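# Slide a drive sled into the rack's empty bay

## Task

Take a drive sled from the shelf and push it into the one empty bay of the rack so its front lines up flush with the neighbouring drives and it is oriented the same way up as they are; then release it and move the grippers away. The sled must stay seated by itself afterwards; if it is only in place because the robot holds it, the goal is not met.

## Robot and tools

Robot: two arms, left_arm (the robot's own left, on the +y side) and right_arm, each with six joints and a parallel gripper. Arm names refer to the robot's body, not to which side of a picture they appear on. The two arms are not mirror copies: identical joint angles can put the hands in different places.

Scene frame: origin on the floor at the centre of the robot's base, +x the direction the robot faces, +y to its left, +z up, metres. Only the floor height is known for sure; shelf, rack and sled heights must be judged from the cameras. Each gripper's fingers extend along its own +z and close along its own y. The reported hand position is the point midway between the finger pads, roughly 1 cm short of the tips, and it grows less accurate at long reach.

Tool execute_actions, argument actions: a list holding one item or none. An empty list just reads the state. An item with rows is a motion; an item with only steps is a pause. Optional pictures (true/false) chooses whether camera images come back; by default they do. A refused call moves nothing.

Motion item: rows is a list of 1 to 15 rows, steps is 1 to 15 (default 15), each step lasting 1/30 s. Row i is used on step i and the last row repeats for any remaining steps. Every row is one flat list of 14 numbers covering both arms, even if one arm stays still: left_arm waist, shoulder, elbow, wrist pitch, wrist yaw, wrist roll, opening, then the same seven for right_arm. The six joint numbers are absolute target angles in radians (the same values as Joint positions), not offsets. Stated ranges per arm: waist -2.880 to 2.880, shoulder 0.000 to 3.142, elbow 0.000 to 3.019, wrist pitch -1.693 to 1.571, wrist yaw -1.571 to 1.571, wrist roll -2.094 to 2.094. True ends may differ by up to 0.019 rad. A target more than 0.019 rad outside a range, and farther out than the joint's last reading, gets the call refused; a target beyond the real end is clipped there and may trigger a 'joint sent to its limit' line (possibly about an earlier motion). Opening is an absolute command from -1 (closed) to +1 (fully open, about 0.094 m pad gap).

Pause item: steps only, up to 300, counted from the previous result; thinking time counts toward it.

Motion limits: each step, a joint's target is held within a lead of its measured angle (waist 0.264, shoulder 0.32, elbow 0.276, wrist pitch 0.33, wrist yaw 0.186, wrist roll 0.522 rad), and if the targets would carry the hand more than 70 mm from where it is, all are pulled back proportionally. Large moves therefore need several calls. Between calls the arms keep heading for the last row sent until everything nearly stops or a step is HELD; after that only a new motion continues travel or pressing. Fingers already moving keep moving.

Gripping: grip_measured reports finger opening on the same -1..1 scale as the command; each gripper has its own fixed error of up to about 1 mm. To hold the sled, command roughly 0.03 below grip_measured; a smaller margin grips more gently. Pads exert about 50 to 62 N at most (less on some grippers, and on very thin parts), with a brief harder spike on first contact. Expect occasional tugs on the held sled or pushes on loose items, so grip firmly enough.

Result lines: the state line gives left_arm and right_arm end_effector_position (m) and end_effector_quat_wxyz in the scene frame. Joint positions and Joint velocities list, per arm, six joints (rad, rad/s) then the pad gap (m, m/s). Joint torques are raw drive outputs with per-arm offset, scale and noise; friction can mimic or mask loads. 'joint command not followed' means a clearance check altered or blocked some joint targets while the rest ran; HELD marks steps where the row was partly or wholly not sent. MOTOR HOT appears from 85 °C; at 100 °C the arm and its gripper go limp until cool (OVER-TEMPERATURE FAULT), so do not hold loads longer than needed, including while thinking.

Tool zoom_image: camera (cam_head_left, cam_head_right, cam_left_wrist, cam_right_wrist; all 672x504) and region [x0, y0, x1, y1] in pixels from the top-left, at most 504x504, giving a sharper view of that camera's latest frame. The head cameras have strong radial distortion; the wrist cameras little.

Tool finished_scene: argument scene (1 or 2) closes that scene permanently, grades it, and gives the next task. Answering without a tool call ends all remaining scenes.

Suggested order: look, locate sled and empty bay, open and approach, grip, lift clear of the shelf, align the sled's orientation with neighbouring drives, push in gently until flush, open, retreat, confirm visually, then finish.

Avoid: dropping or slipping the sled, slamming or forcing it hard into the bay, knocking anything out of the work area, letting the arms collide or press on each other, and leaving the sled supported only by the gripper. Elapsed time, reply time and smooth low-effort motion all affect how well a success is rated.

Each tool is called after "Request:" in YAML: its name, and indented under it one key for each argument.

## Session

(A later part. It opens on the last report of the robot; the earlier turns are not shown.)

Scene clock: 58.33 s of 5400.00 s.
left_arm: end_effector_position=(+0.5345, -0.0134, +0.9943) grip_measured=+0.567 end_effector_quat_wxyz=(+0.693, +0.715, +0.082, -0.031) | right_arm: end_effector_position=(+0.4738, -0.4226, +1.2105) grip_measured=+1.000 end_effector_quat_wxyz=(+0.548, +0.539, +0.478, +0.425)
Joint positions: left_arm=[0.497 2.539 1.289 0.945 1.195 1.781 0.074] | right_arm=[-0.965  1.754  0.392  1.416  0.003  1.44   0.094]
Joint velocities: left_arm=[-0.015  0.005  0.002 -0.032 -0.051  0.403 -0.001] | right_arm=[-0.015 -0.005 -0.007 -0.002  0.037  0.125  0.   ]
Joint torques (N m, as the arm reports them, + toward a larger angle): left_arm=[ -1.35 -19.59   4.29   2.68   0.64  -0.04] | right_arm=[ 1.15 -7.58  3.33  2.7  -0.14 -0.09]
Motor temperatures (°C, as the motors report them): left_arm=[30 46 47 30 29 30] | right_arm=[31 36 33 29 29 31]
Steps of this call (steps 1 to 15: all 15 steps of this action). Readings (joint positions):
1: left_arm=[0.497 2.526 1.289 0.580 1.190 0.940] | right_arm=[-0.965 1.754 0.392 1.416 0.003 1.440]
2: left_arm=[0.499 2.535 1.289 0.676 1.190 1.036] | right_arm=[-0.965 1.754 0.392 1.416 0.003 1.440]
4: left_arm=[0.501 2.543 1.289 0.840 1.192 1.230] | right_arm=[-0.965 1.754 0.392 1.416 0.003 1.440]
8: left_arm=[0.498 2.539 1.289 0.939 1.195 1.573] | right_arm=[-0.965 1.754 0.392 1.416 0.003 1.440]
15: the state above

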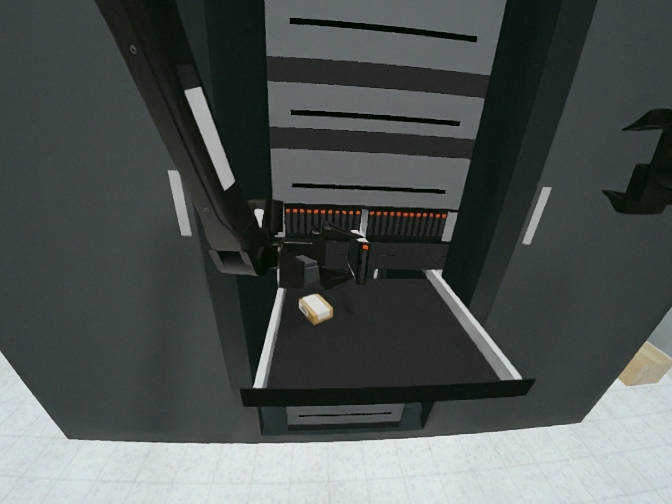

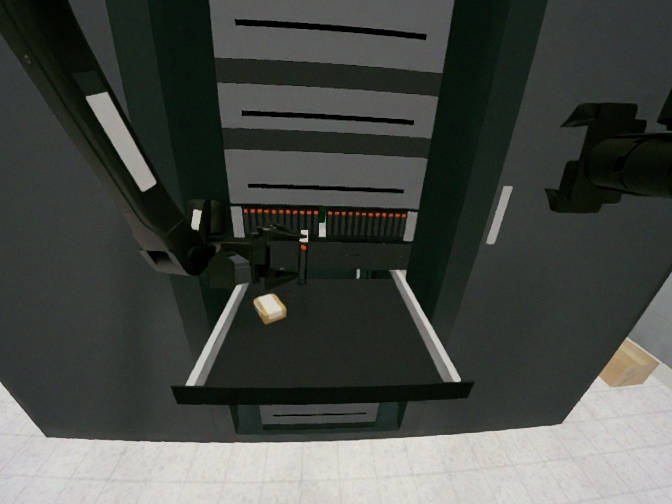

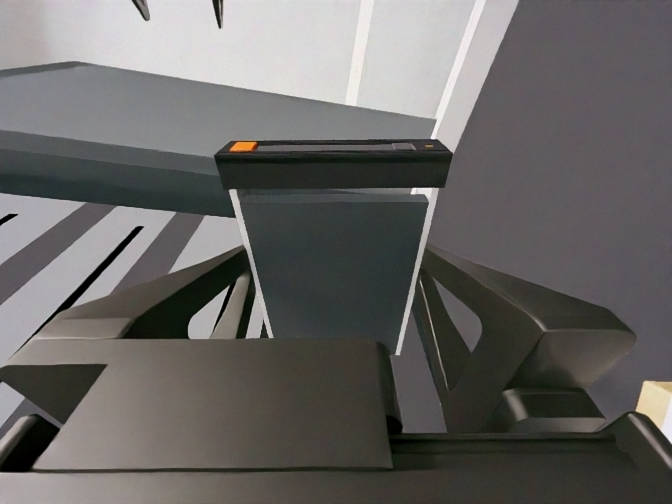

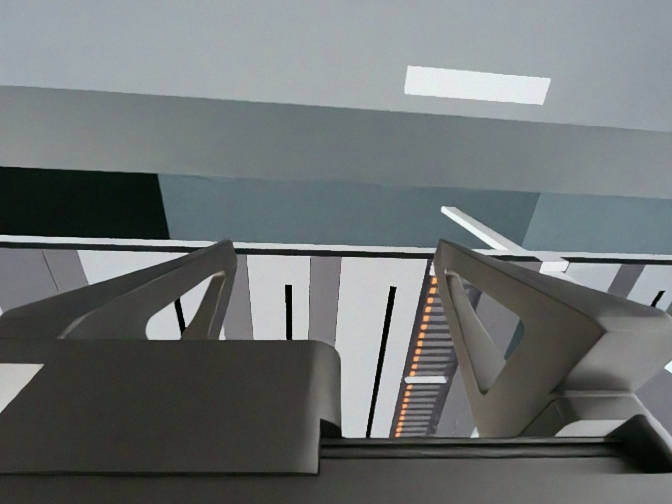

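Request:
execute_actions:
  actions:
    - {"rows": [[0.49,2.53,1.36,0.93,1.21,1.87,0.5,-0.88,1.82,0.46,1.46,0.06,1.455,1.0],[0.488,2.535,1.39,0.91,1.22,1.88,0.5,-0.81,1.89,0.52,1.48,0.12,1.455,1.0],[0.486,2.54,1.42,0.89,1.23,1.89,0.5,-0.74,1.96,0.58,1.50,0.18,1.46,1.0],[0.484,2.545,1.45,0.87,1.24,1.90,0.5,-0.67,2.03,0.64,1.52,0.24,1.46,1.0],[0.482,2.55,1.48,0.85,1.25,1.90,0.5,-0.60,2.10,0.70,1.54,0.30,1.46,1.0],[0.482,2.556,1.51,0.83,1.255,1.90,0.5,-0.53,2.17,0.76,1.56,0.36,1.46,1.0],[0.482,2.562,1.54,0.81,1.26,1.90,0.5,-0.46,2.24,0.82,1.57,0.42,1.46,1.0],[0.482,2.568,1.565,0.795,1.26,1.90,0.5,-0.39,2.31,0.88,1.57,0.48,1.46,1.0],[0.482,2.574,1.585,0.78,1.26,1.90,0.5,-0.33,2.37,0.93,1.57,0.54,1.46,1.0],[0.482,2.58,1.60,0.77,1.26,1.90,0.5,-0.27,2.43,0.97,1.57,0.59,1.46,1.0],[0.482,2.585,1.612,0.763,1.26,1.90,0.5,-0.22,2.48,1.00,1.57,0.63,1.46,1.0],[0.482,2.59,1.62,0.761,1.26,1.90,0.5,-0.18,2.52,1.03,1.57,0.66,1.46,1.0],[0.482,2.59,1.62,0.761,1.26,1.90,0.5,-0.155,2.545,1.045,1.57,0.68,1.46,1.0],[0.482,2.59,1.62,0.761,1.26,1.90,0.5,-0.14,2.555,1.05,1.57,0.685,1.46,1.0]], "steps": 15}
  pictures: false

Request:
execute_actions:
  actions:
    - {"steps": 15}
  pictures: true

Scene clock: 66.13 s of 5400.00 s.
left_arm: end_effector_position=(+0.6259, -0.0411, +1.0398) grip_measured=+0.567 end_effector_quat_wxyz=(+0.713, +0.701, -0.009, +0.025) | right_arm: end_effector_position=(+0.5992, -0.2453, +1.0989) grip_measured=+1.000 end_effector_quat_wxyz=(+0.571, +0.569, +0.425, +0.412)
Joint positions: left_arm=[0.494 2.574 1.598 0.783 1.253 1.883 0.074] | right_arm=[-0.496  2.299  0.902  1.506  0.585  1.442  0.094]
Joint velocities: left_arm=[-0.005 -0.005  0.051 -0.042 -0.037  0.022 -0.002] | right_arm=[ 0.923  1.118  0.847  0.022  0.667 -0.037  0.   ]
Joint torques (N m, as the arm reports them, + toward a larger angle): left_arm=[ -2.15 -20.02   6.63   0.88   0.58   0.01] | right_arm=[  2.77 -11.52   1.96   2.48   0.    -0.11]
Motor temperatures (°C, as the motors report them): left_arm=[30 45 45 30 29 30] | right_arm=[31 36 33 29 29 31]
Steps of this call (steps 1 to 30: the robot went on to your last target; steps 31 to 90: nothing new was sent; then 4.30 s passed at rest; steps 91 to 105: all 15 steps of this action). Readings (joint positions):
91: left_arm=[0.497 2.539 1.292 0.945 1.200 1.838] | right_arm=[-0.959 1.758 0.396 1.420 0.029 1.440]
92: left_arm=[0.497 2.541 1.302 0.941 1.210 1.843] | right_arm=[-0.941 1.772 0.408 1.433 0.079 1.441]
94: left_arm=[0.497 2.549 1.345 0.916 1.229 1.856] | right_arm=[-0.878 1.833 0.463 1.457 0.157 1.442]
98: left_arm=[0.495 2.569 1.475 0.843 1.253 1.874] | right_arm=[-0.727 2.001 0.624 1.489 0.323 1.442]
105: the state above

Scene clock: 66.63 s of 5400.00 s.
left_arm: end_effector_position=(+0.6199, -0.0411, +1.0242) grip_measured=+0.567 end_effector_quat_wxyz=(+0.710, +0.704, -0.002, +0.014) | right_arm: end_effector_position=(+0.5172, -0.0225, +1.0115) grip_measured=+1.000 end_effector_quat_wxyz=(+0.490, +0.507, +0.525, +0.477)
Joint positions: left_arm=[0.494 2.596 1.598 0.776 1.255 1.886 0.074] | right_arm=[-0.1    2.56   1.035  1.544  0.68   1.449  0.094]
Joint velocities: left_arm=[ 0.005 -0.024  0.002  0.002 -0.051  0.007 -0.001] | right_arm=[-0.161 -0.005  0.037  0.11  -0.007  0.007  0.   ]
Joint torques (N m, as the arm reports them, + toward a larger angle): left_arm=[ -1.66 -22.23   6.57   1.08   0.55  -0.01] | right_arm=[ -1.11 -13.15   2.91   2.33   0.11  -0.09]
Motor temperatures (°C, as the motors report them): left_arm=[30 45 45 30 29 30] | right_arm=[31 36 33 29 29 31]
Steps of this call (steps 1 to 15: the robot went on to your last target). Readings (joint positions):
1: left_arm=[0.494 2.574 1.598 0.782 1.254 1.884] | right_arm=[-0.464 2.336 0.928 1.506 0.606 1.442]
2: left_arm=[0.494 2.575 1.598 0.781 1.255 1.884] | right_arm=[-0.432 2.369 0.950 1.506 0.623 1.442]
4: left_arm=[0.494 2.581 1.598 0.779 1.255 1.885] | right_arm=[-0.366 2.427 0.980 1.507 0.647 1.442]
8: left_arm=[0.494 2.592 1.598 0.776 1.255 1.886] | right_arm=[-0.220 2.515 1.017 1.525 0.678 1.444]
15: the state above

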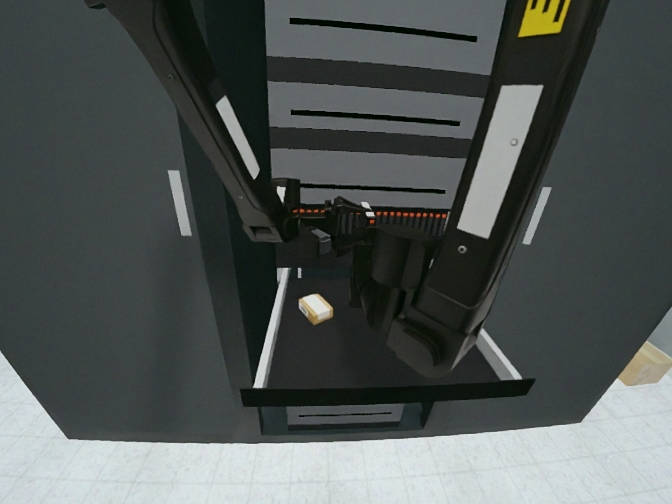

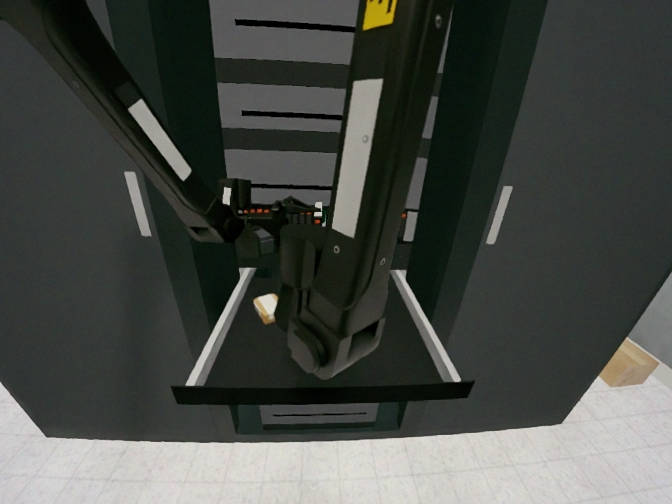

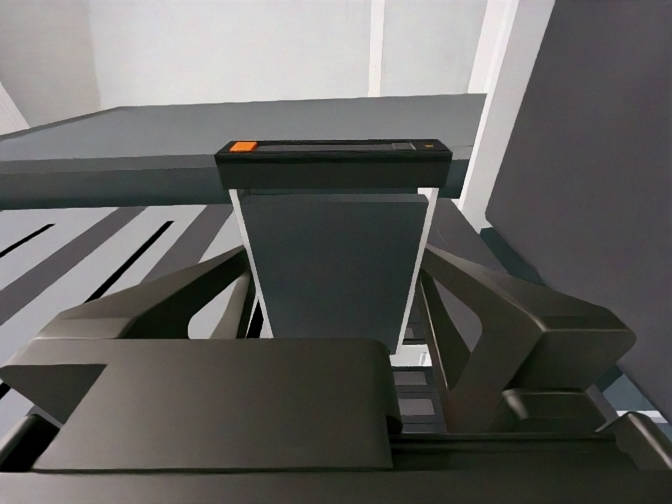

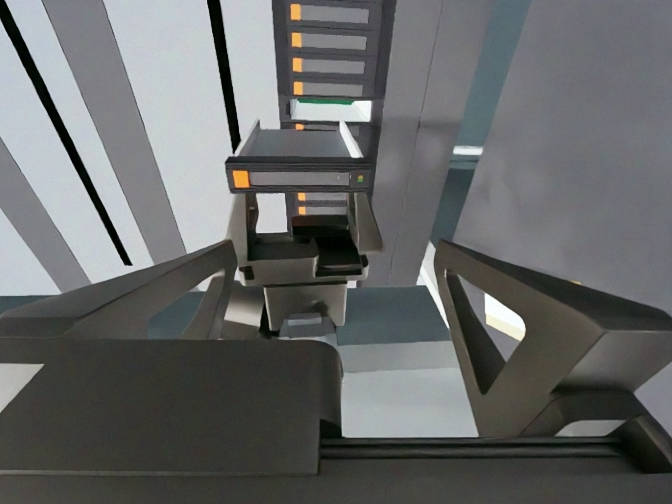

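Request:
execute_actions:
  actions:
    - {"rows": [[0.482,2.59,1.62,0.761,1.26,1.90,0.5,-0.155,2.56,1.06,1.58,0.66,1.46,1.0],[0.482,2.59,1.62,0.761,1.26,1.90,0.5,-0.165,2.56,1.07,1.585,0.645,1.46,1.0],[0.482,2.59,1.62,0.761,1.26,1.90,0.5,-0.175,2.563,1.08,1.585,0.63,1.46,1.0],[0.482,2.59,1.62,0.761,1.26,1.90,0.5,-0.182,2.563,1.085,1.585,0.615,1.46,1.0],[0.482,2.59,1.62,0.761,1.26,1.90,0.5,-0.187,2.563,1.09,1.585,0.606,1.46,1.0]], "steps": 14}
  pictures: true

Scene clock: 71.60 s of 5400.00 s.
left_arm: end_effector_position=(+0.6199, -0.0411, +1.0242) grip_measured=+0.567 end_effector_quat_wxyz=(+0.710, +0.704, -0.002, +0.015) | right_arm: end_effector_position=(+0.5534, -0.0456, +1.0188) grip_measured=+1.000 end_effector_quat_wxyz=(+0.497, +0.507, +0.504, +0.491)
Joint positions: left_arm=[0.494 2.596 1.598 0.776 1.255 1.886 0.074] | right_arm=[-0.179  2.56   1.078  1.551  0.609  1.45   0.094]
Joint velocities: left_arm=[ 0.005 -0.005 -0.017 -0.002  0.007 -0.007 -0.   ] | right_arm=[-0.015 -0.005 -0.012 -0.012 -0.037 -0.022  0.   ]
Joint torques (N m, as the arm reports them, + toward a larger angle): left_arm=[ -2.39 -21.5    6.74   1.05   0.55  -0.01] | right_arm=[  0.8  -13.33   3.05   2.45  -0.17  -0.09]
Motor temperatures (°C, as the motors report them): left_arm=[30 45 45 30 29 30] | right_arm=[31 37 33 29 29 31]
joint sent to its limit (right arm) — the command would take joint 4 (wrist pitch) past its upper limit, so that joint was sent only as far as its limit.
Steps of this call (steps 1 to 30: the robot went on to your last target; steps 31 to 90: nothing new was sent; then 1.50 s passed at rest; steps 91 to 104: all 14 steps of this action). Readings (joint positions):
91: left_arm=[0.494 2.596 1.598 0.776 1.255 1.886] | right_arm=[-0.131 2.560 1.035 1.548 0.674 1.450]
92: left_arm=[0.494 2.596 1.598 0.776 1.255 1.886] | right_arm=[-0.133 2.560 1.037 1.548 0.661 1.450]
94: left_arm=[0.494 2.596 1.598 0.776 1.255 1.886] | right_arm=[-0.140 2.560 1.046 1.549 0.631 1.450]
98: left_arm=[0.494 2.596 1.598 0.776 1.255 1.886] | right_arm=[-0.167 2.560 1.074 1.550 0.609 1.450]
104: the state above

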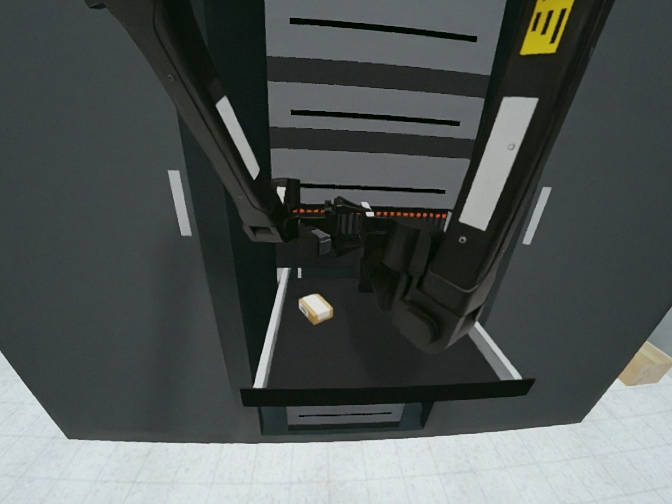

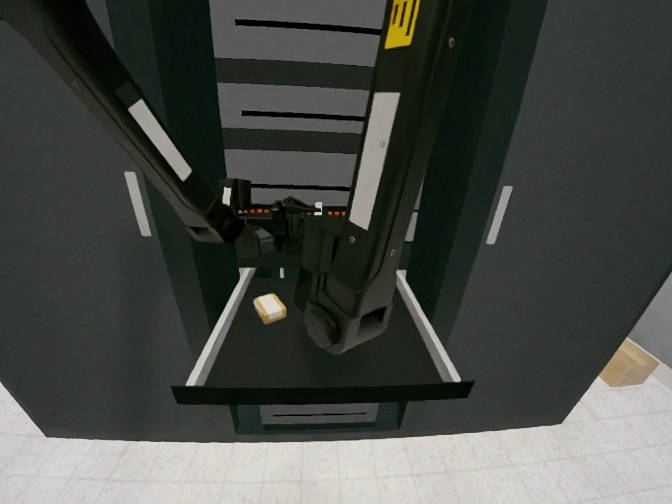

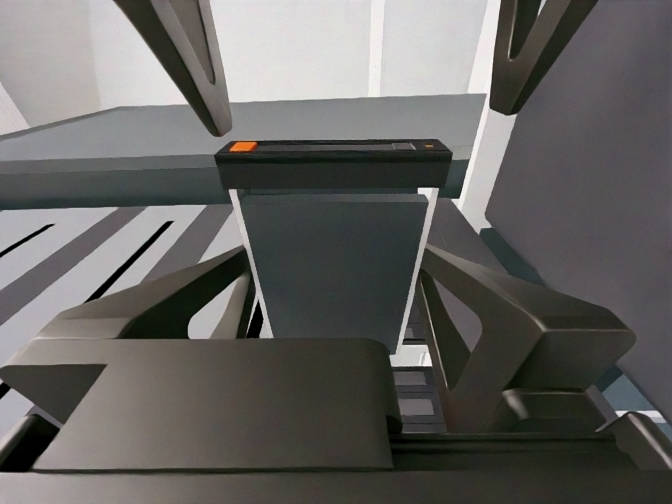

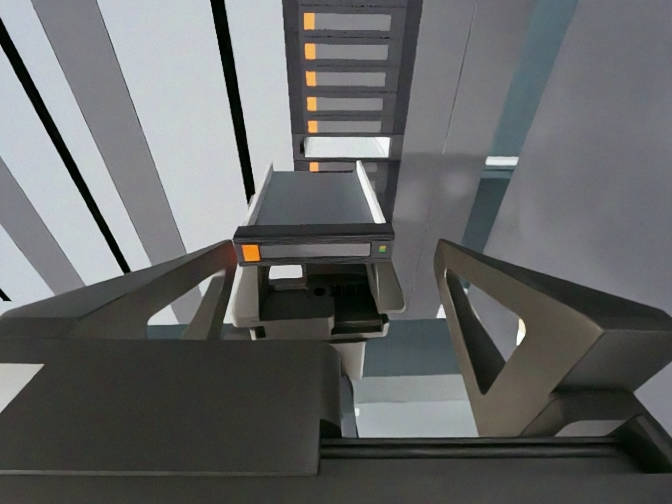

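Request:
execute_actions:
  actions: []

Scene clock: 74.03 s of 5400.00 s.
left_arm: end_effector_position=(+0.6199, -0.0411, +1.0242) grip_measured=+0.567 end_effector_quat_wxyz=(+0.710, +0.704, -0.002, +0.015) | right_arm: end_effector_position=(+0.5534, -0.0456, +1.0188) grip_measured=+1.000 end_effector_quat_wxyz=(+0.497, +0.507, +0.504, +0.491)
Joint positions: left_arm=[0.494 2.596 1.598 0.776 1.255 1.886 0.074] | right_arm=[-0.179  2.56   1.078  1.551  0.609  1.45   0.094]
Joint velocities: left_arm=[ 0.005 -0.015 -0.007 -0.012 -0.051 -0.022 -0.   ] | right_arm=[-0.005 -0.005 -0.002 -0.007  0.007 -0.051  0.   ]
Joint torques (N m, as the arm reports them, + toward a larger angle): left_arm=[ -2.06 -21.68   6.83   1.07   0.56  -0.01] | right_arm=[  0.8  -13.35   3.04   2.47  -0.17  -0.09]
Motor temperatures (°C, as the motors report them): left_arm=[30 45 45 30 29 30] | right_arm=[31 37 33 29 29 31]
joint sent to its limit (right arm) — the command would take joint 4 (wrist pitch) past its upper limit, so that joint was sent only as far as its limit.
Steps of this call (steps 1 to 15: the robot went on to your last target; steps 16 to 73: nothing new was sent). Readings (joint positions):
1: left_arm=[0.494 2.596 1.598 0.776 1.255 1.886] | right_arm=[-0.179 2.560 1.078 1.551 0.609 1.450]
2: left_arm=[0.494 2.596 1.598 0.776 1.255 1.886] | right_arm=[-0.179 2.560 1.078 1.551 0.609 1.450]
4: left_arm=[0.494 2.596 1.598 0.776 1.255 1.886] | right_arm=[-0.179 2.560 1.078 1.551 0.609 1.450]
8: left_arm=[0.494 2.596 1.598 0.776 1.255 1.886] | right_arm=[-0.179 2.560 1.078 1.551 0.609 1.450]
73: the state above
All arms were judged still, so your last target was given up. Only a new action makes them travel on or press farther. Fingers that are still opening or closing keep moving.

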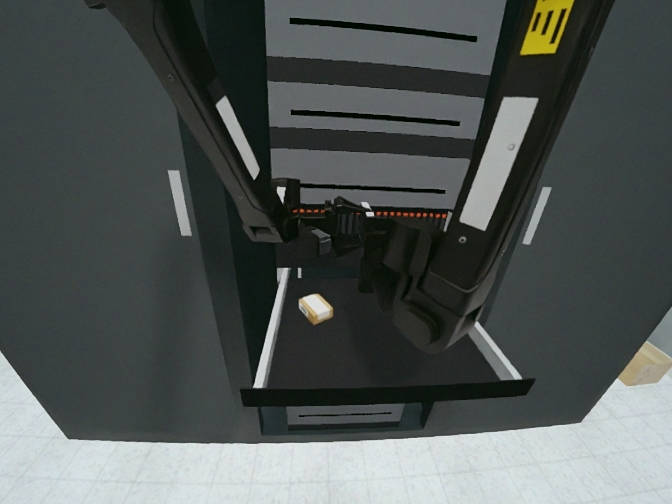

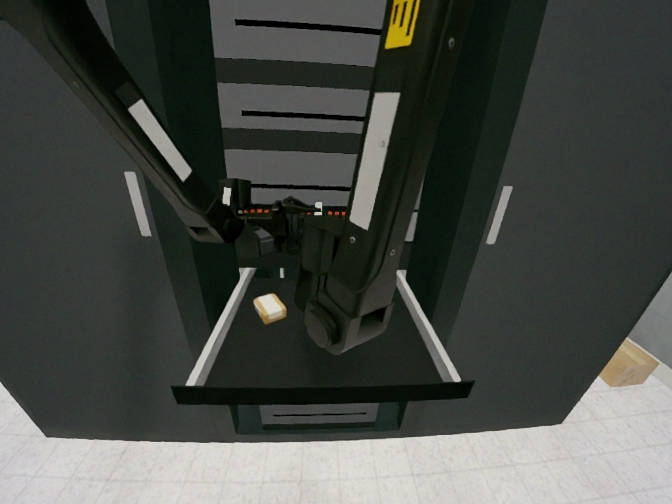

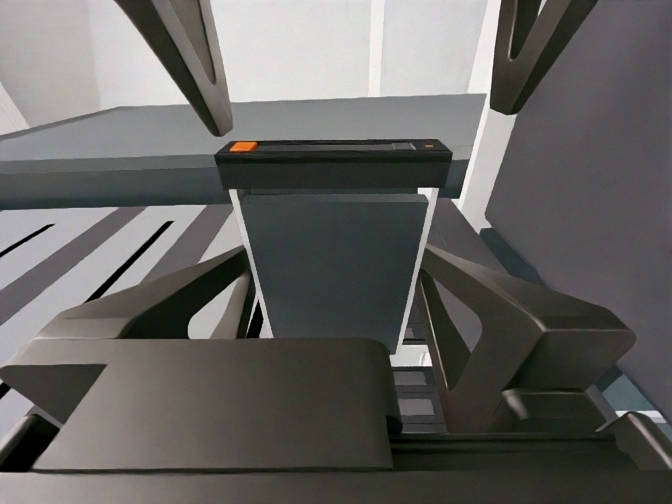

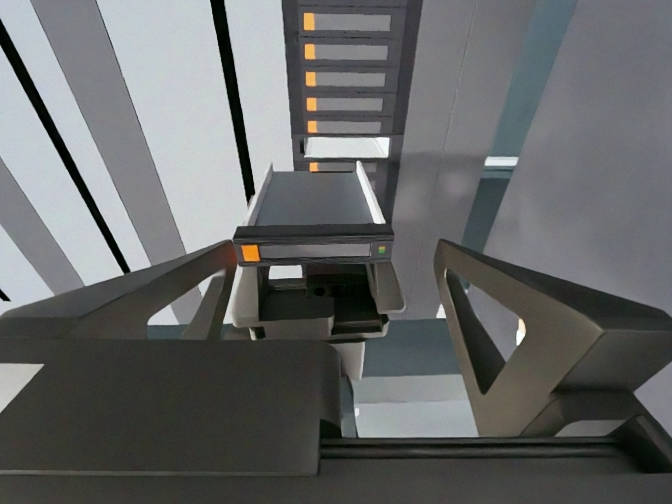

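Request:
execute_actions:
  actions:
    - {"rows": [[0.482,2.594,1.625,0.761,1.26,1.90,0.5,-0.187,2.563,1.09,1.56,0.606,1.46,1.0],[0.482,2.598,1.630,0.762,1.26,1.90,0.5,-0.187,2.563,1.09,1.56,0.606,1.46,1.0],[0.482,2.602,1.635,0.762,1.26,1.90,0.5,-0.187,2.563,1.09,1.56,0.606,1.46,1.0],[0.482,2.606,1.640,0.762,1.26,1.90,0.5,-0.187,2.563,1.09,1.56,0.606,1.46,1.0],[0.482,2.610,1.645,0.763,1.26,1.90,0.5,-0.187,2.563,1.09,1.56,0.606,1.46,1.0],[0.482,2.614,1.650,0.763,1.26,1.90,0.5,-0.187,2.563,1.09,1.56,0.606,1.46,1.0],[0.482,2.618,1.655,0.763,1.26,1.90,0.5,-0.187,2.563,1.09,1.56,0.606,1.46,1.0],[0.482,2.622,1.660,0.764,1.26,1.90,0.5,-0.187,2.563,1.09,1.56,0.606,1.46,1.0],[0.482,2.626,1.665,0.764,1.26,1.90,0.5,-0.187,2.563,1.09,1.56,0.606,1.46,1.0],[0.482,2.630,1.670,0.764,1.26,1.90,0.5,-0.187,2.563,1.09,1.56,0.606,1.46,1.0],[0.482,2.634,1.674,0.765,1.26,1.90,0.5,-0.187,2.563,1.09,1.56,0.606,1.46,1.0],[0.482,2.638,1.678,0.765,1.26,1.90,0.5,-0.187,2.563,1.09,1.56,0.606,1.46,1.0],[0.482,2.642,1.682,0.765,1.26,1.90,0.5,-0.187,2.563,1.09,1.56,0.606,1.46,1.0],[0.482,2.646,1.685,0.765,1.26,1.90,0.5,-0.187,2.563,1.09,1.56,0.606,1.46,1.0],[0.482,2.650,1.688,0.765,1.26,1.90,0.5,-0.187,2.563,1.09,1.56,0.606,1.46,1.0]], "steps": 15}
  pictures: false

Request:
execute_actions:
  actions:
    - {"steps": 20}

Scene clock: 85.73 s of 5400.00 s.
left_arm: end_effector_position=(+0.6221, -0.0437, +1.0052) grip_measured=+0.567 end_effector_quat_wxyz=(+0.710, +0.704, -0.000, +0.012) | right_arm: end_effector_position=(+0.5534, -0.0456, +1.0188) grip_measured=+1.000 end_effector_quat_wxyz=(+0.497, +0.507, +0.504, +0.491)
Joint positions: left_arm=[0.494 2.643 1.639 0.776 1.256 1.886 0.074] | right_arm=[-0.179  2.56   1.078  1.551  0.609  1.45   0.094]
Joint velocities: left_arm=[-0.005  0.132  0.085  0.017  0.022 -0.022 -0.001] | right_arm=[-0.005 -0.005 -0.002 -0.017  0.037 -0.051  0.   ]
Joint torques (N m, as the arm reports them, + toward a larger angle): left_arm=[ -1.82 -20.99   8.08   1.14   0.55  -0.02] | right_arm=[  0.76 -13.46   3.04   1.9   -0.18  -0.09]
Motor temperatures (°C, as the motors report them): left_arm=[30 45 44 30 29 30] | right_arm=[31 37 33 29 29 31]
Steps of this call (steps 1 to 90: nothing new was sent; then 8.20 s passed at rest; steps 91 to 105: all 15 steps of this action). Readings (joint positions):
91: left_arm=[0.494 2.596 1.598 0.776 1.255 1.886] | right_arm=[-0.179 2.560 1.078 1.551 0.609 1.450]
92: left_arm=[0.494 2.596 1.598 0.776 1.255 1.886] | right_arm=[-0.179 2.560 1.078 1.551 0.609 1.450]
94: left_arm=[0.494 2.597 1.598 0.776 1.255 1.886] | right_arm=[-0.179 2.560 1.078 1.551 0.609 1.450]
98: left_arm=[0.494 2.609 1.609 0.776 1.256 1.886] | right_arm=[-0.179 2.560 1.078 1.551 0.609 1.450]
105: the state above

Scene clock: 86.40 s of 5400.00 s.
left_arm: end_effector_position=(+0.6207, -0.0440, +0.9983) grip_measured=+0.567 end_effector_quat_wxyz=(+0.709, +0.705, +0.002, +0.010) | right_arm: end_effector_position=(+0.5534, -0.0456, +1.0188) grip_measured=+1.000 end_effector_quat_wxyz=(+0.497, +0.507, +0.504, +0.491)
Joint positions: left_arm=[0.494 2.656 1.645 0.776 1.256 1.886 0.074] | right_arm=[-0.179  2.56   1.078  1.551  0.609  1.45   0.094]
Joint velocities: left_arm=[ 0.005 -0.024  0.002 -0.002  0.037 -0.007 -0.001] | right_arm=[-0.005 -0.005 -0.027 -0.007  0.051  0.081  0.   ]
Joint torques (N m, as the arm reports them, + toward a larger angle): left_arm=[ -1.57 -21.39   8.08   1.17   0.57  -0.01] | right_arm=[  0.78 -13.42   3.06   1.91  -0.18  -0.09]
Motor temperatures (°C, as the motors report them): left_arm=[30 45 44 30 29 30] | right_arm=[31 37 33 29 29 31]
Steps of this call (steps 1 to 20: the robot went on to your last target). Readings (joint positions):
1: left_arm=[0.494 2.647 1.642 0.776 1.256 1.886] | right_arm=[-0.179 2.560 1.078 1.551 0.609 1.450]
2: left_arm=[0.494 2.650 1.643 0.776 1.256 1.886] | right_arm=[-0.179 2.560 1.078 1.551 0.609 1.450]
4: left_arm=[0.494 2.654 1.644 0.776 1.256 1.886] | right_arm=[-0.179 2.560 1.078 1.551 0.609 1.450]
8: left_arm=[0.494 2.656 1.644 0.776 1.256 1.886] | right_arm=[-0.179 2.560 1.078 1.551 0.609 1.450]
20: the state above

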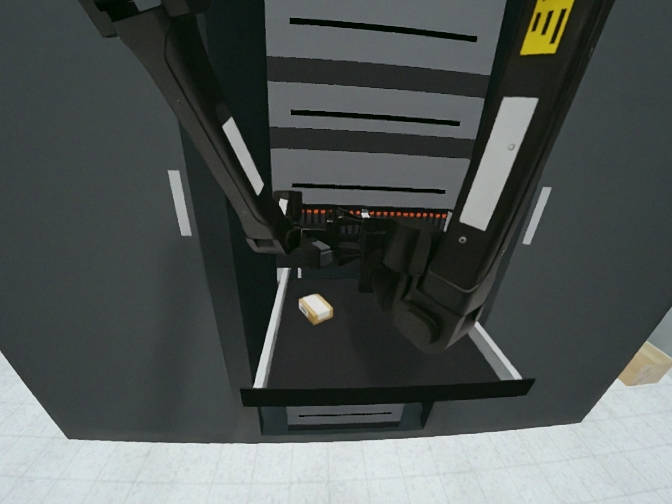

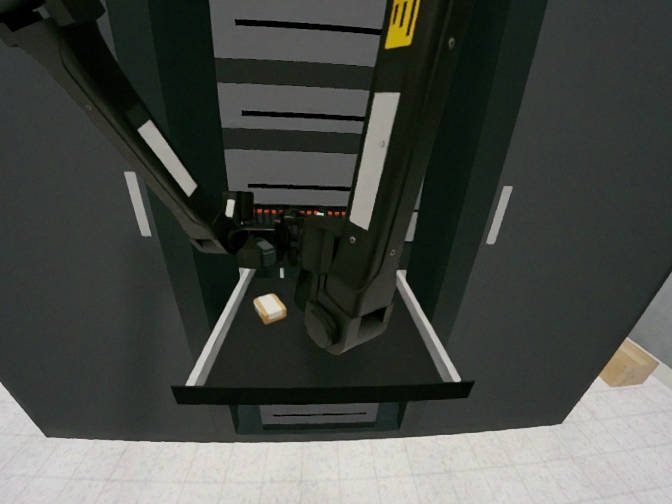

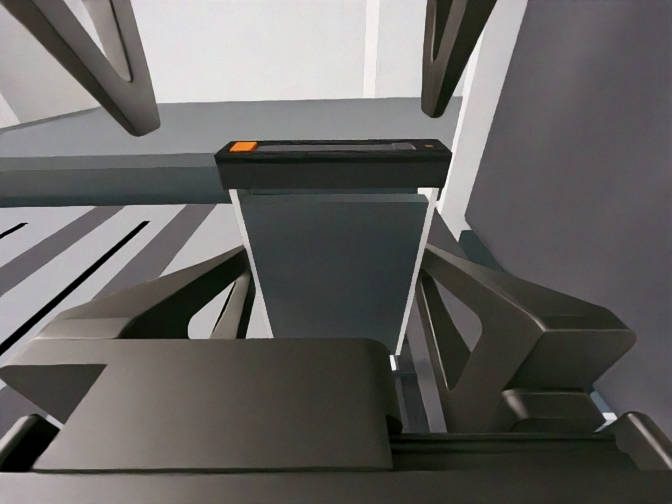

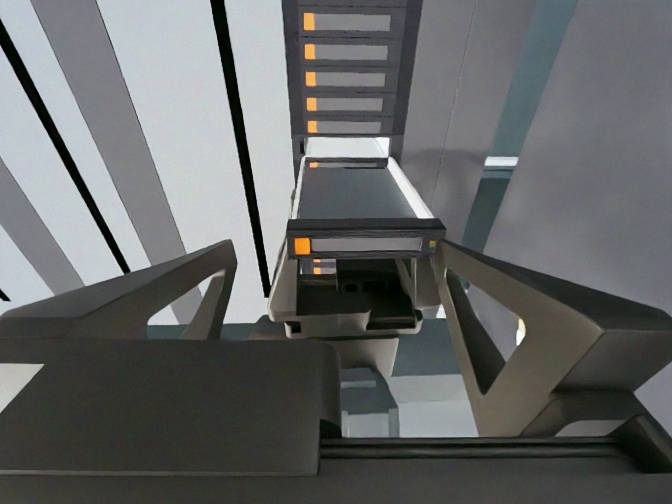

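Request:
zoom_image:
  camera: "cam_right_wrist"
  region: [240, 90, 460, 270]

Region (240, 90, 460, 270) of cam_right_wrist's 672x504 image, scaled by 2.291, with more detail than that image has; it fills the top 412 rows of this view, and the rest is white.

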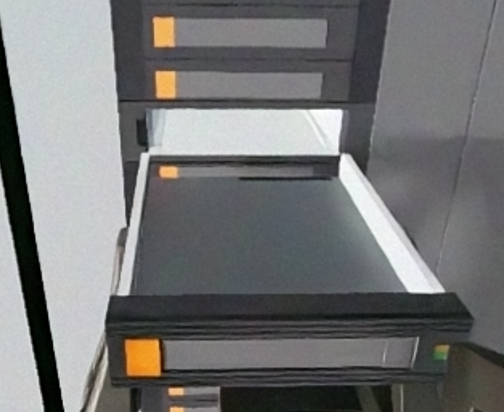

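Request:
execute_actions:
  actions:
    - {"rows": [[0.482,2.651,1.691,0.764,1.26,1.90,0.5,-0.188,2.567,1.093,1.56,0.605,1.46,1.0],[0.482,2.652,1.694,0.764,1.26,1.90,0.5,-0.189,2.571,1.096,1.56,0.605,1.46,1.0],[0.482,2.653,1.697,0.763,1.26,1.90,0.5,-0.190,2.575,1.100,1.56,0.604,1.46,1.0],[0.482,2.654,1.700,0.762,1.26,1.90,0.5,-0.191,2.579,1.103,1.56,0.603,1.46,1.0],[0.482,2.656,1.703,0.762,1.26,1.90,0.5,-0.192,2.583,1.106,1.56,0.603,1.46,1.0],[0.482,2.657,1.706,0.761,1.26,1.90,0.5,-0.193,2.587,1.110,1.56,0.602,1.46,1.0],[0.482,2.658,1.709,0.760,1.26,1.90,0.5,-0.194,2.591,1.113,1.56,0.601,1.46,1.0],[0.482,2.659,1.712,0.760,1.26,1.90,0.5,-0.195,2.595,1.116,1.56,0.601,1.46,1.0],[0.482,2.660,1.714,0.759,1.26,1.90,0.5,-0.196,2.599,1.120,1.56,0.600,1.46,1.0],[0.482,2.661,1.716,0.758,1.26,1.90,0.5,-0.197,2.603,1.123,1.56,0.599,1.46,1.0],[0.482,2.662,1.718,0.758,1.26,1.90,0.5,-0.198,2.607,1.126,1.56,0.599,1.46,1.0],[0.482,2.663,1.719,0.757,1.26,1.90,0.5,-0.198,2.610,1.130,1.56,0.598,1.46,1.0],[0.482,2.664,1.720,0.756,1.26,1.90,0.5,-0.198,2.613,1.133,1.56,0.598,1.46,1.0],[0.482,2.665,1.721,0.756,1.26,1.90,0.5,-0.198,2.616,1.136,1.56,0.597,1.46,1.0],[0.482,2.666,1.722,0.755,1.26,1.90,0.5,-0.198,2.618,1.138,1.56,0.597,1.46,1.0]], "steps": 15}
  pictures: false

Request:
execute_actions:
  actions:
    - {"steps": 20}

Scene clock: 93.30 s of 5400.00 s.
left_arm: end_effector_position=(+0.6314, -0.0464, +1.0056) grip_measured=+0.567 end_effector_quat_wxyz=(+0.712, +0.702, -0.006, +0.019) | right_arm: end_effector_position=(+0.5579, -0.0396, +1.0089) grip_measured=+1.000 end_effector_quat_wxyz=(+0.495, +0.505, +0.504, +0.495)
Joint positions: left_arm=[0.494 2.66  1.678 0.773 1.256 1.886 0.074] | right_arm=[-0.179  2.591  1.115  1.551  0.6    1.45   0.094]
Joint velocities: left_arm=[-0.005 -0.005  0.032 -0.007 -0.037  0.007 -0.   ] | right_arm=[-0.005  0.112  0.051  0.002  0.007 -0.037  0.   ]
Joint torques (N m, as the arm reports them, + toward a larger angle): left_arm=[ -1.85 -20.37   8.1    0.93   0.51  -0.04] | right_arm=[ -0.24 -12.54   3.59   1.89  -0.19  -0.09]
Motor temperatures (°C, as the motors report them): left_arm=[30 46 45 30 29 30] | right_arm=[31 38 33 29 29 31]
Steps of this call (steps 1 to 15: the robot went on to your last target; steps 16 to 90: nothing new was sent; then 3.40 s passed at rest; steps 91 to 105: all 15 steps of this action). Readings (joint positions):
91: left_arm=[0.494 2.656 1.645 0.776 1.256 1.886] | right_arm=[-0.179 2.560 1.078 1.551 0.608 1.450]
92: left_arm=[0.494 2.656 1.646 0.776 1.256 1.886] | right_arm=[-0.179 2.560 1.078 1.551 0.608 1.450]
94: left_arm=[0.494 2.656 1.648 0.776 1.256 1.886] | right_arm=[-0.179 2.560 1.078 1.551 0.607 1.450]
98: left_arm=[0.494 2.658 1.662 0.776 1.256 1.886] | right_arm=[-0.179 2.565 1.088 1.551 0.605 1.450]
105: the state above

Scene clock: 93.97 s of 5400.00 s.
left_arm: end_effector_position=(+0.6297, -0.0464, +1.0005) grip_measured=+0.567 end_effector_quat_wxyz=(+0.711, +0.703, -0.003, +0.016) | right_arm: end_effector_position=(+0.5563, -0.0399, +1.0032) grip_measured=+1.000 end_effector_quat_wxyz=(+0.495, +0.505, +0.507, +0.493)
Joint positions: left_arm=[0.494 2.667 1.68  0.771 1.256 1.886 0.074] | right_arm=[-0.179  2.602  1.118  1.551  0.6    1.45   0.094]
Joint velocities: left_arm=[ 0.005 -0.015 -0.002  0.007  0.007 -0.037  0.   ] | right_arm=[-0.015 -0.005  0.002  0.002  0.037 -0.022  0.   ]
Joint torques (N m, as the arm reports them, + toward a larger angle): left_arm=[ -2.12 -21.4    8.18   0.94   0.5   -0.02] | right_arm=[ -0.28 -12.86   3.63   1.9   -0.19  -0.09]
Motor temperatures (°C, as the motors report them): left_arm=[30 46 45 30 29 30] | right_arm=[31 38 33 29 29 31]
Steps of this call (steps 1 to 20: the robot went on to your last target). Readings (joint positions):
1: left_arm=[0.494 2.660 1.679 0.773 1.256 1.886] | right_arm=[-0.179 2.595 1.117 1.551 0.600 1.450]
2: left_arm=[0.494 2.661 1.680 0.772 1.256 1.886] | right_arm=[-0.179 2.598 1.118 1.551 0.600 1.450]
4: left_arm=[0.494 2.663 1.680 0.771 1.256 1.886] | right_arm=[-0.179 2.601 1.118 1.551 0.600 1.450]
8: left_arm=[0.494 2.666 1.680 0.771 1.256 1.886] | right_arm=[-0.179 2.602 1.118 1.551 0.600 1.450]
20: the state above

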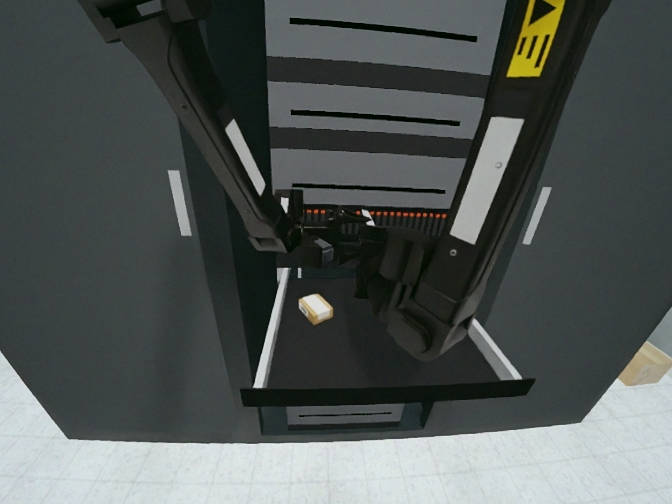

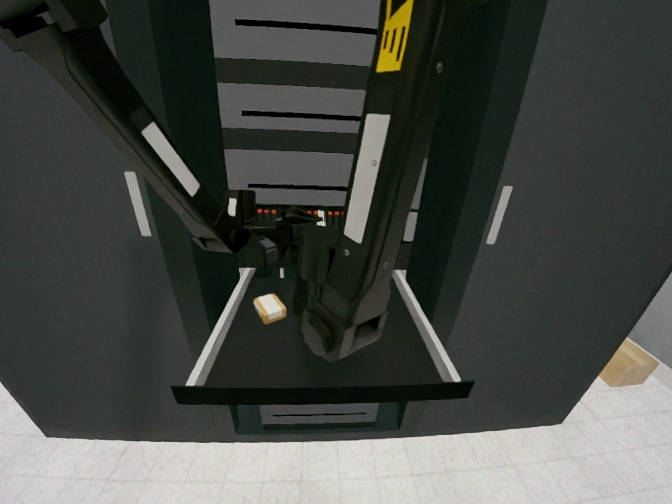

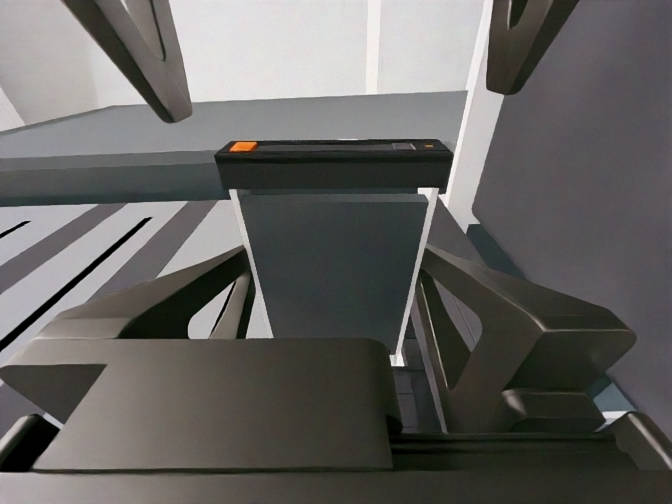

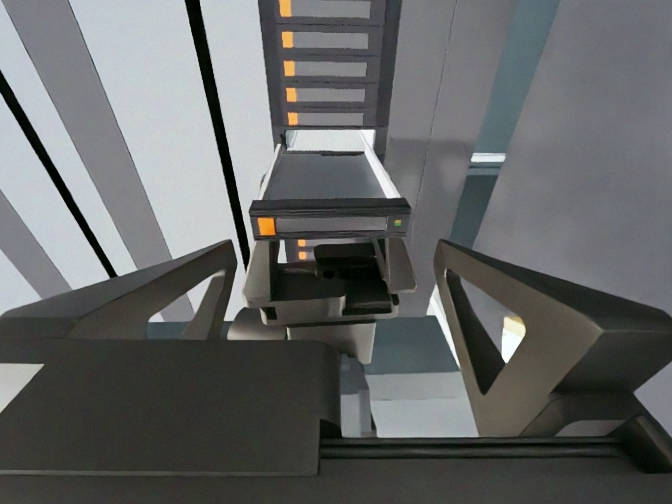

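Request:
execute_actions:
  actions:
    - {"rows": [[0.482,2.666,1.722,0.755,1.26,1.90,0.5,-0.202,2.619,1.142,1.545,0.594,1.46,1.0],[0.482,2.666,1.722,0.755,1.26,1.90,0.5,-0.205,2.620,1.146,1.54,0.591,1.46,1.0],[0.482,2.666,1.722,0.755,1.26,1.90,0.5,-0.208,2.621,1.150,1.54,0.588,1.46,1.0],[0.482,2.666,1.722,0.755,1.26,1.90,0.5,-0.211,2.622,1.154,1.54,0.585,1.46,1.0],[0.482,2.666,1.722,0.755,1.26,1.90,0.5,-0.214,2.623,1.158,1.54,0.582,1.46,1.0],[0.482,2.666,1.722,0.755,1.26,1.90,0.5,-0.217,2.624,1.162,1.54,0.579,1.46,1.0],[0.482,2.666,1.722,0.755,1.26,1.90,0.5,-0.220,2.625,1.166,1.54,0.576,1.46,1.0],[0.482,2.666,1.722,0.755,1.26,1.90,0.5,-0.223,2.626,1.170,1.539,0.573,1.46,1.0],[0.482,2.666,1.722,0.755,1.26,1.90,0.5,-0.226,2.627,1.174,1.537,0.570,1.46,1.0],[0.482,2.666,1.722,0.755,1.26,1.90,0.5,-0.228,2.628,1.178,1.535,0.568,1.46,1.0],[0.482,2.666,1.722,0.755,1.26,1.90,0.5,-0.230,2.629,1.182,1.533,0.566,1.46,1.0],[0.482,2.666,1.722,0.755,1.26,1.90,0.5,-0.232,2.630,1.186,1.531,0.564,1.46,1.0],[0.482,2.666,1.722,0.755,1.26,1.90,0.5,-0.233,2.631,1.190,1.529,0.563,1.46,1.0],[0.482,2.666,1.722,0.755,1.26,1.90,0.5,-0.234,2.632,1.194,1.527,0.562,1.46,1.0],[0.482,2.666,1.722,0.755,1.26,1.90,0.5,-0.234,2.632,1.197,1.525,0.561,1.46,1.0]], "steps": 15}
  pictures: false

Request:
execute_actions:
  actions:
    - {"steps": 20}

Scene clock: 99.30 s of 5400.00 s.
left_arm: end_effector_position=(+0.6297, -0.0464, +1.0005) grip_measured=+0.567 end_effector_quat_wxyz=(+0.711, +0.703, -0.003, +0.016) | right_arm: end_effector_position=(+0.5824, -0.0479, +1.0093) grip_measured=+1.000 end_effector_quat_wxyz=(+0.501, +0.503, +0.492, +0.504)
Joint positions: left_arm=[0.494 2.667 1.68  0.771 1.256 1.886 0.074] | right_arm=[-0.219  2.608  1.17   1.543  0.565  1.45   0.094]
Joint velocities: left_arm=[ 0.005 -0.015 -0.007 -0.002  0.051  0.081  0.   ] | right_arm=[-0.054  0.024  0.095 -0.051 -0.022 -0.051  0.   ]
Joint torques (N m, as the arm reports them, + toward a larger angle): left_arm=[ -2.35 -21.11   8.18   0.93   0.55  -0.05] | right_arm=[  0.4  -13.11   4.01   0.92  -0.22  -0.09]
Motor temperatures (°C, as the motors report them): left_arm=[30 46 45 30 29 30] | right_arm=[31 38 33 29 29 31]
Steps of this call (steps 1 to 15: the robot went on to your last target; steps 16 to 90: nothing new was sent; then 1.83 s passed at rest; steps 91 to 105: all 15 steps of this action). Readings (joint positions):
91: left_arm=[0.494 2.667 1.680 0.771 1.256 1.886] | right_arm=[-0.180 2.602 1.118 1.551 0.599 1.450]
92: left_arm=[0.494 2.667 1.680 0.771 1.256 1.886] | right_arm=[-0.180 2.602 1.118 1.551 0.596 1.450]
94: left_arm=[0.494 2.667 1.680 0.771 1.256 1.886] | right_arm=[-0.184 2.603 1.123 1.551 0.591 1.450]
98: left_arm=[0.494 2.667 1.680 0.771 1.256 1.886] | right_arm=[-0.196 2.604 1.141 1.551 0.578 1.450]
105: the state above

Scene clock: 99.97 s of 5400.00 s.
left_arm: end_effector_position=(+0.6297, -0.0464, +1.0005) grip_measured=+0.567 end_effector_quat_wxyz=(+0.711, +0.703, -0.003, +0.016) | right_arm: end_effector_position=(+0.5843, -0.0477, +1.0080) grip_measured=+1.000 end_effector_quat_wxyz=(+0.501, +0.504, +0.492, +0.504)
Joint positions: left_arm=[0.494 2.667 1.68  0.771 1.256 1.886 0.074] | right_arm=[-0.221  2.611  1.176  1.539  0.564  1.45   0.094]
Joint velocities: left_arm=[ 0.005 -0.024 -0.002 -0.007  0.066  0.007 -0.001] | right_arm=[ 0.005 -0.015 -0.007  0.007  0.007 -0.11   0.   ]
Joint torques (N m, as the arm reports them, + toward a larger angle): left_arm=[ -1.89 -21.78   8.11   1.1    0.52  -0.02] | right_arm=[  0.25 -12.9    4.01   0.92  -0.2   -0.09]
Motor temperatures (°C, as the motors report them): left_arm=[30 46 45 30 29 30] | right_arm=[31 38 33 29 29 31]
Steps of this call (steps 1 to 15: the robot went on to your last target; steps 16 to 20: nothing new was sent). Readings (joint positions):
1: left_arm=[0.494 2.667 1.680 0.771 1.256 1.886] | right_arm=[-0.220 2.609 1.173 1.542 0.565 1.450]
2: left_arm=[0.494 2.667 1.680 0.771 1.256 1.886] | right_arm=[-0.221 2.609 1.175 1.540 0.564 1.450]
4: left_arm=[0.494 2.667 1.680 0.771 1.256 1.886] | right_arm=[-0.221 2.610 1.176 1.539 0.564 1.450]
8: left_arm=[0.494 2.667 1.680 0.771 1.256 1.886] | right_arm=[-0.221 2.611 1.176 1.539 0.564 1.450]
20: the state above
All arms were judged still, so your last target was given up. Only a new action makes them travel on or press farther. Fingers that are still opening or closing keep moving.

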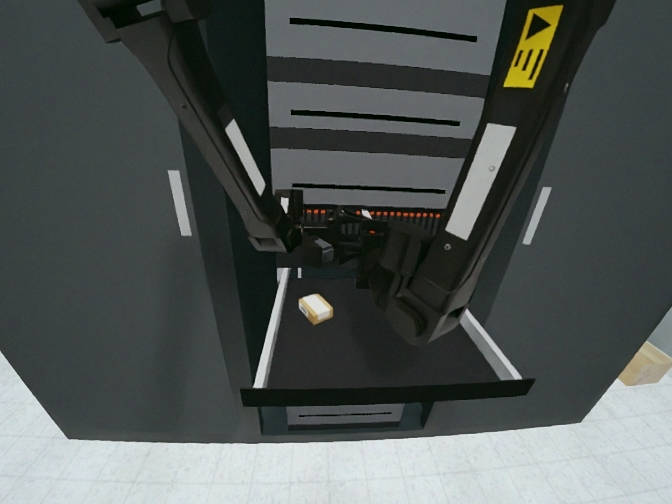

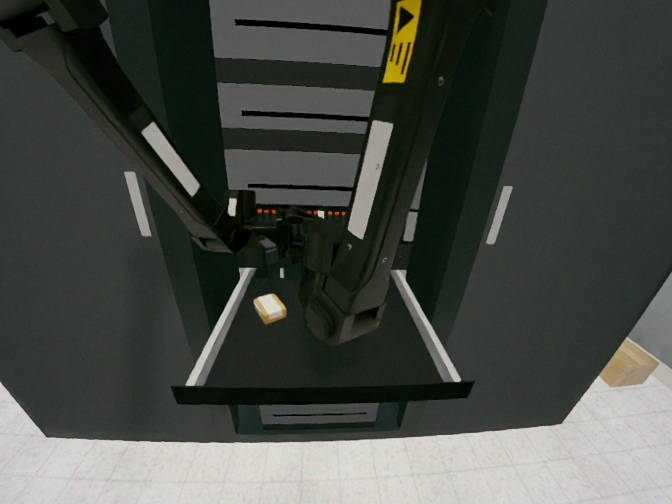

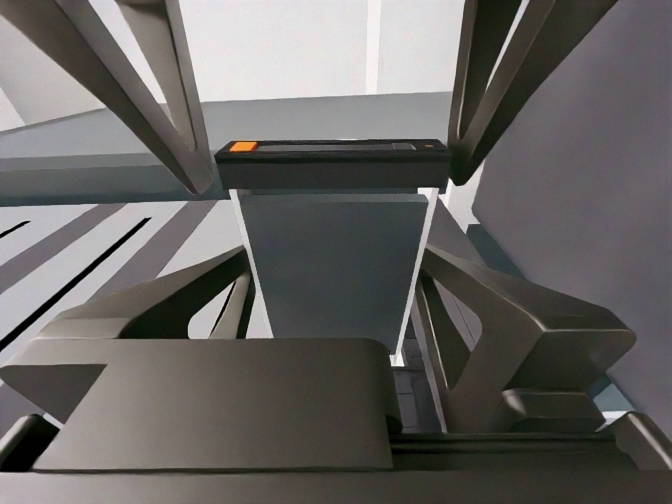

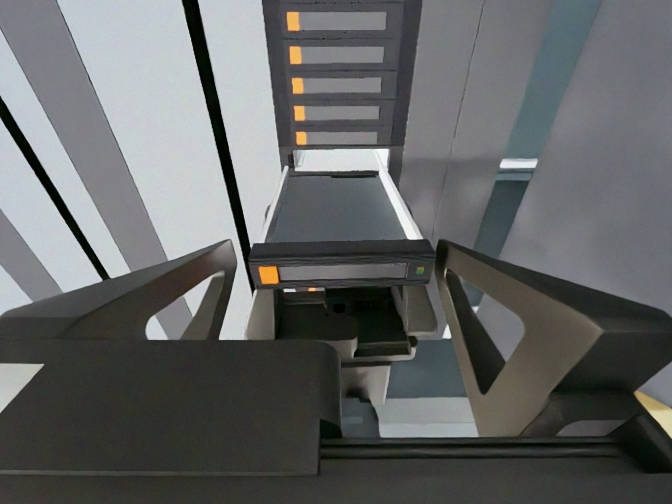

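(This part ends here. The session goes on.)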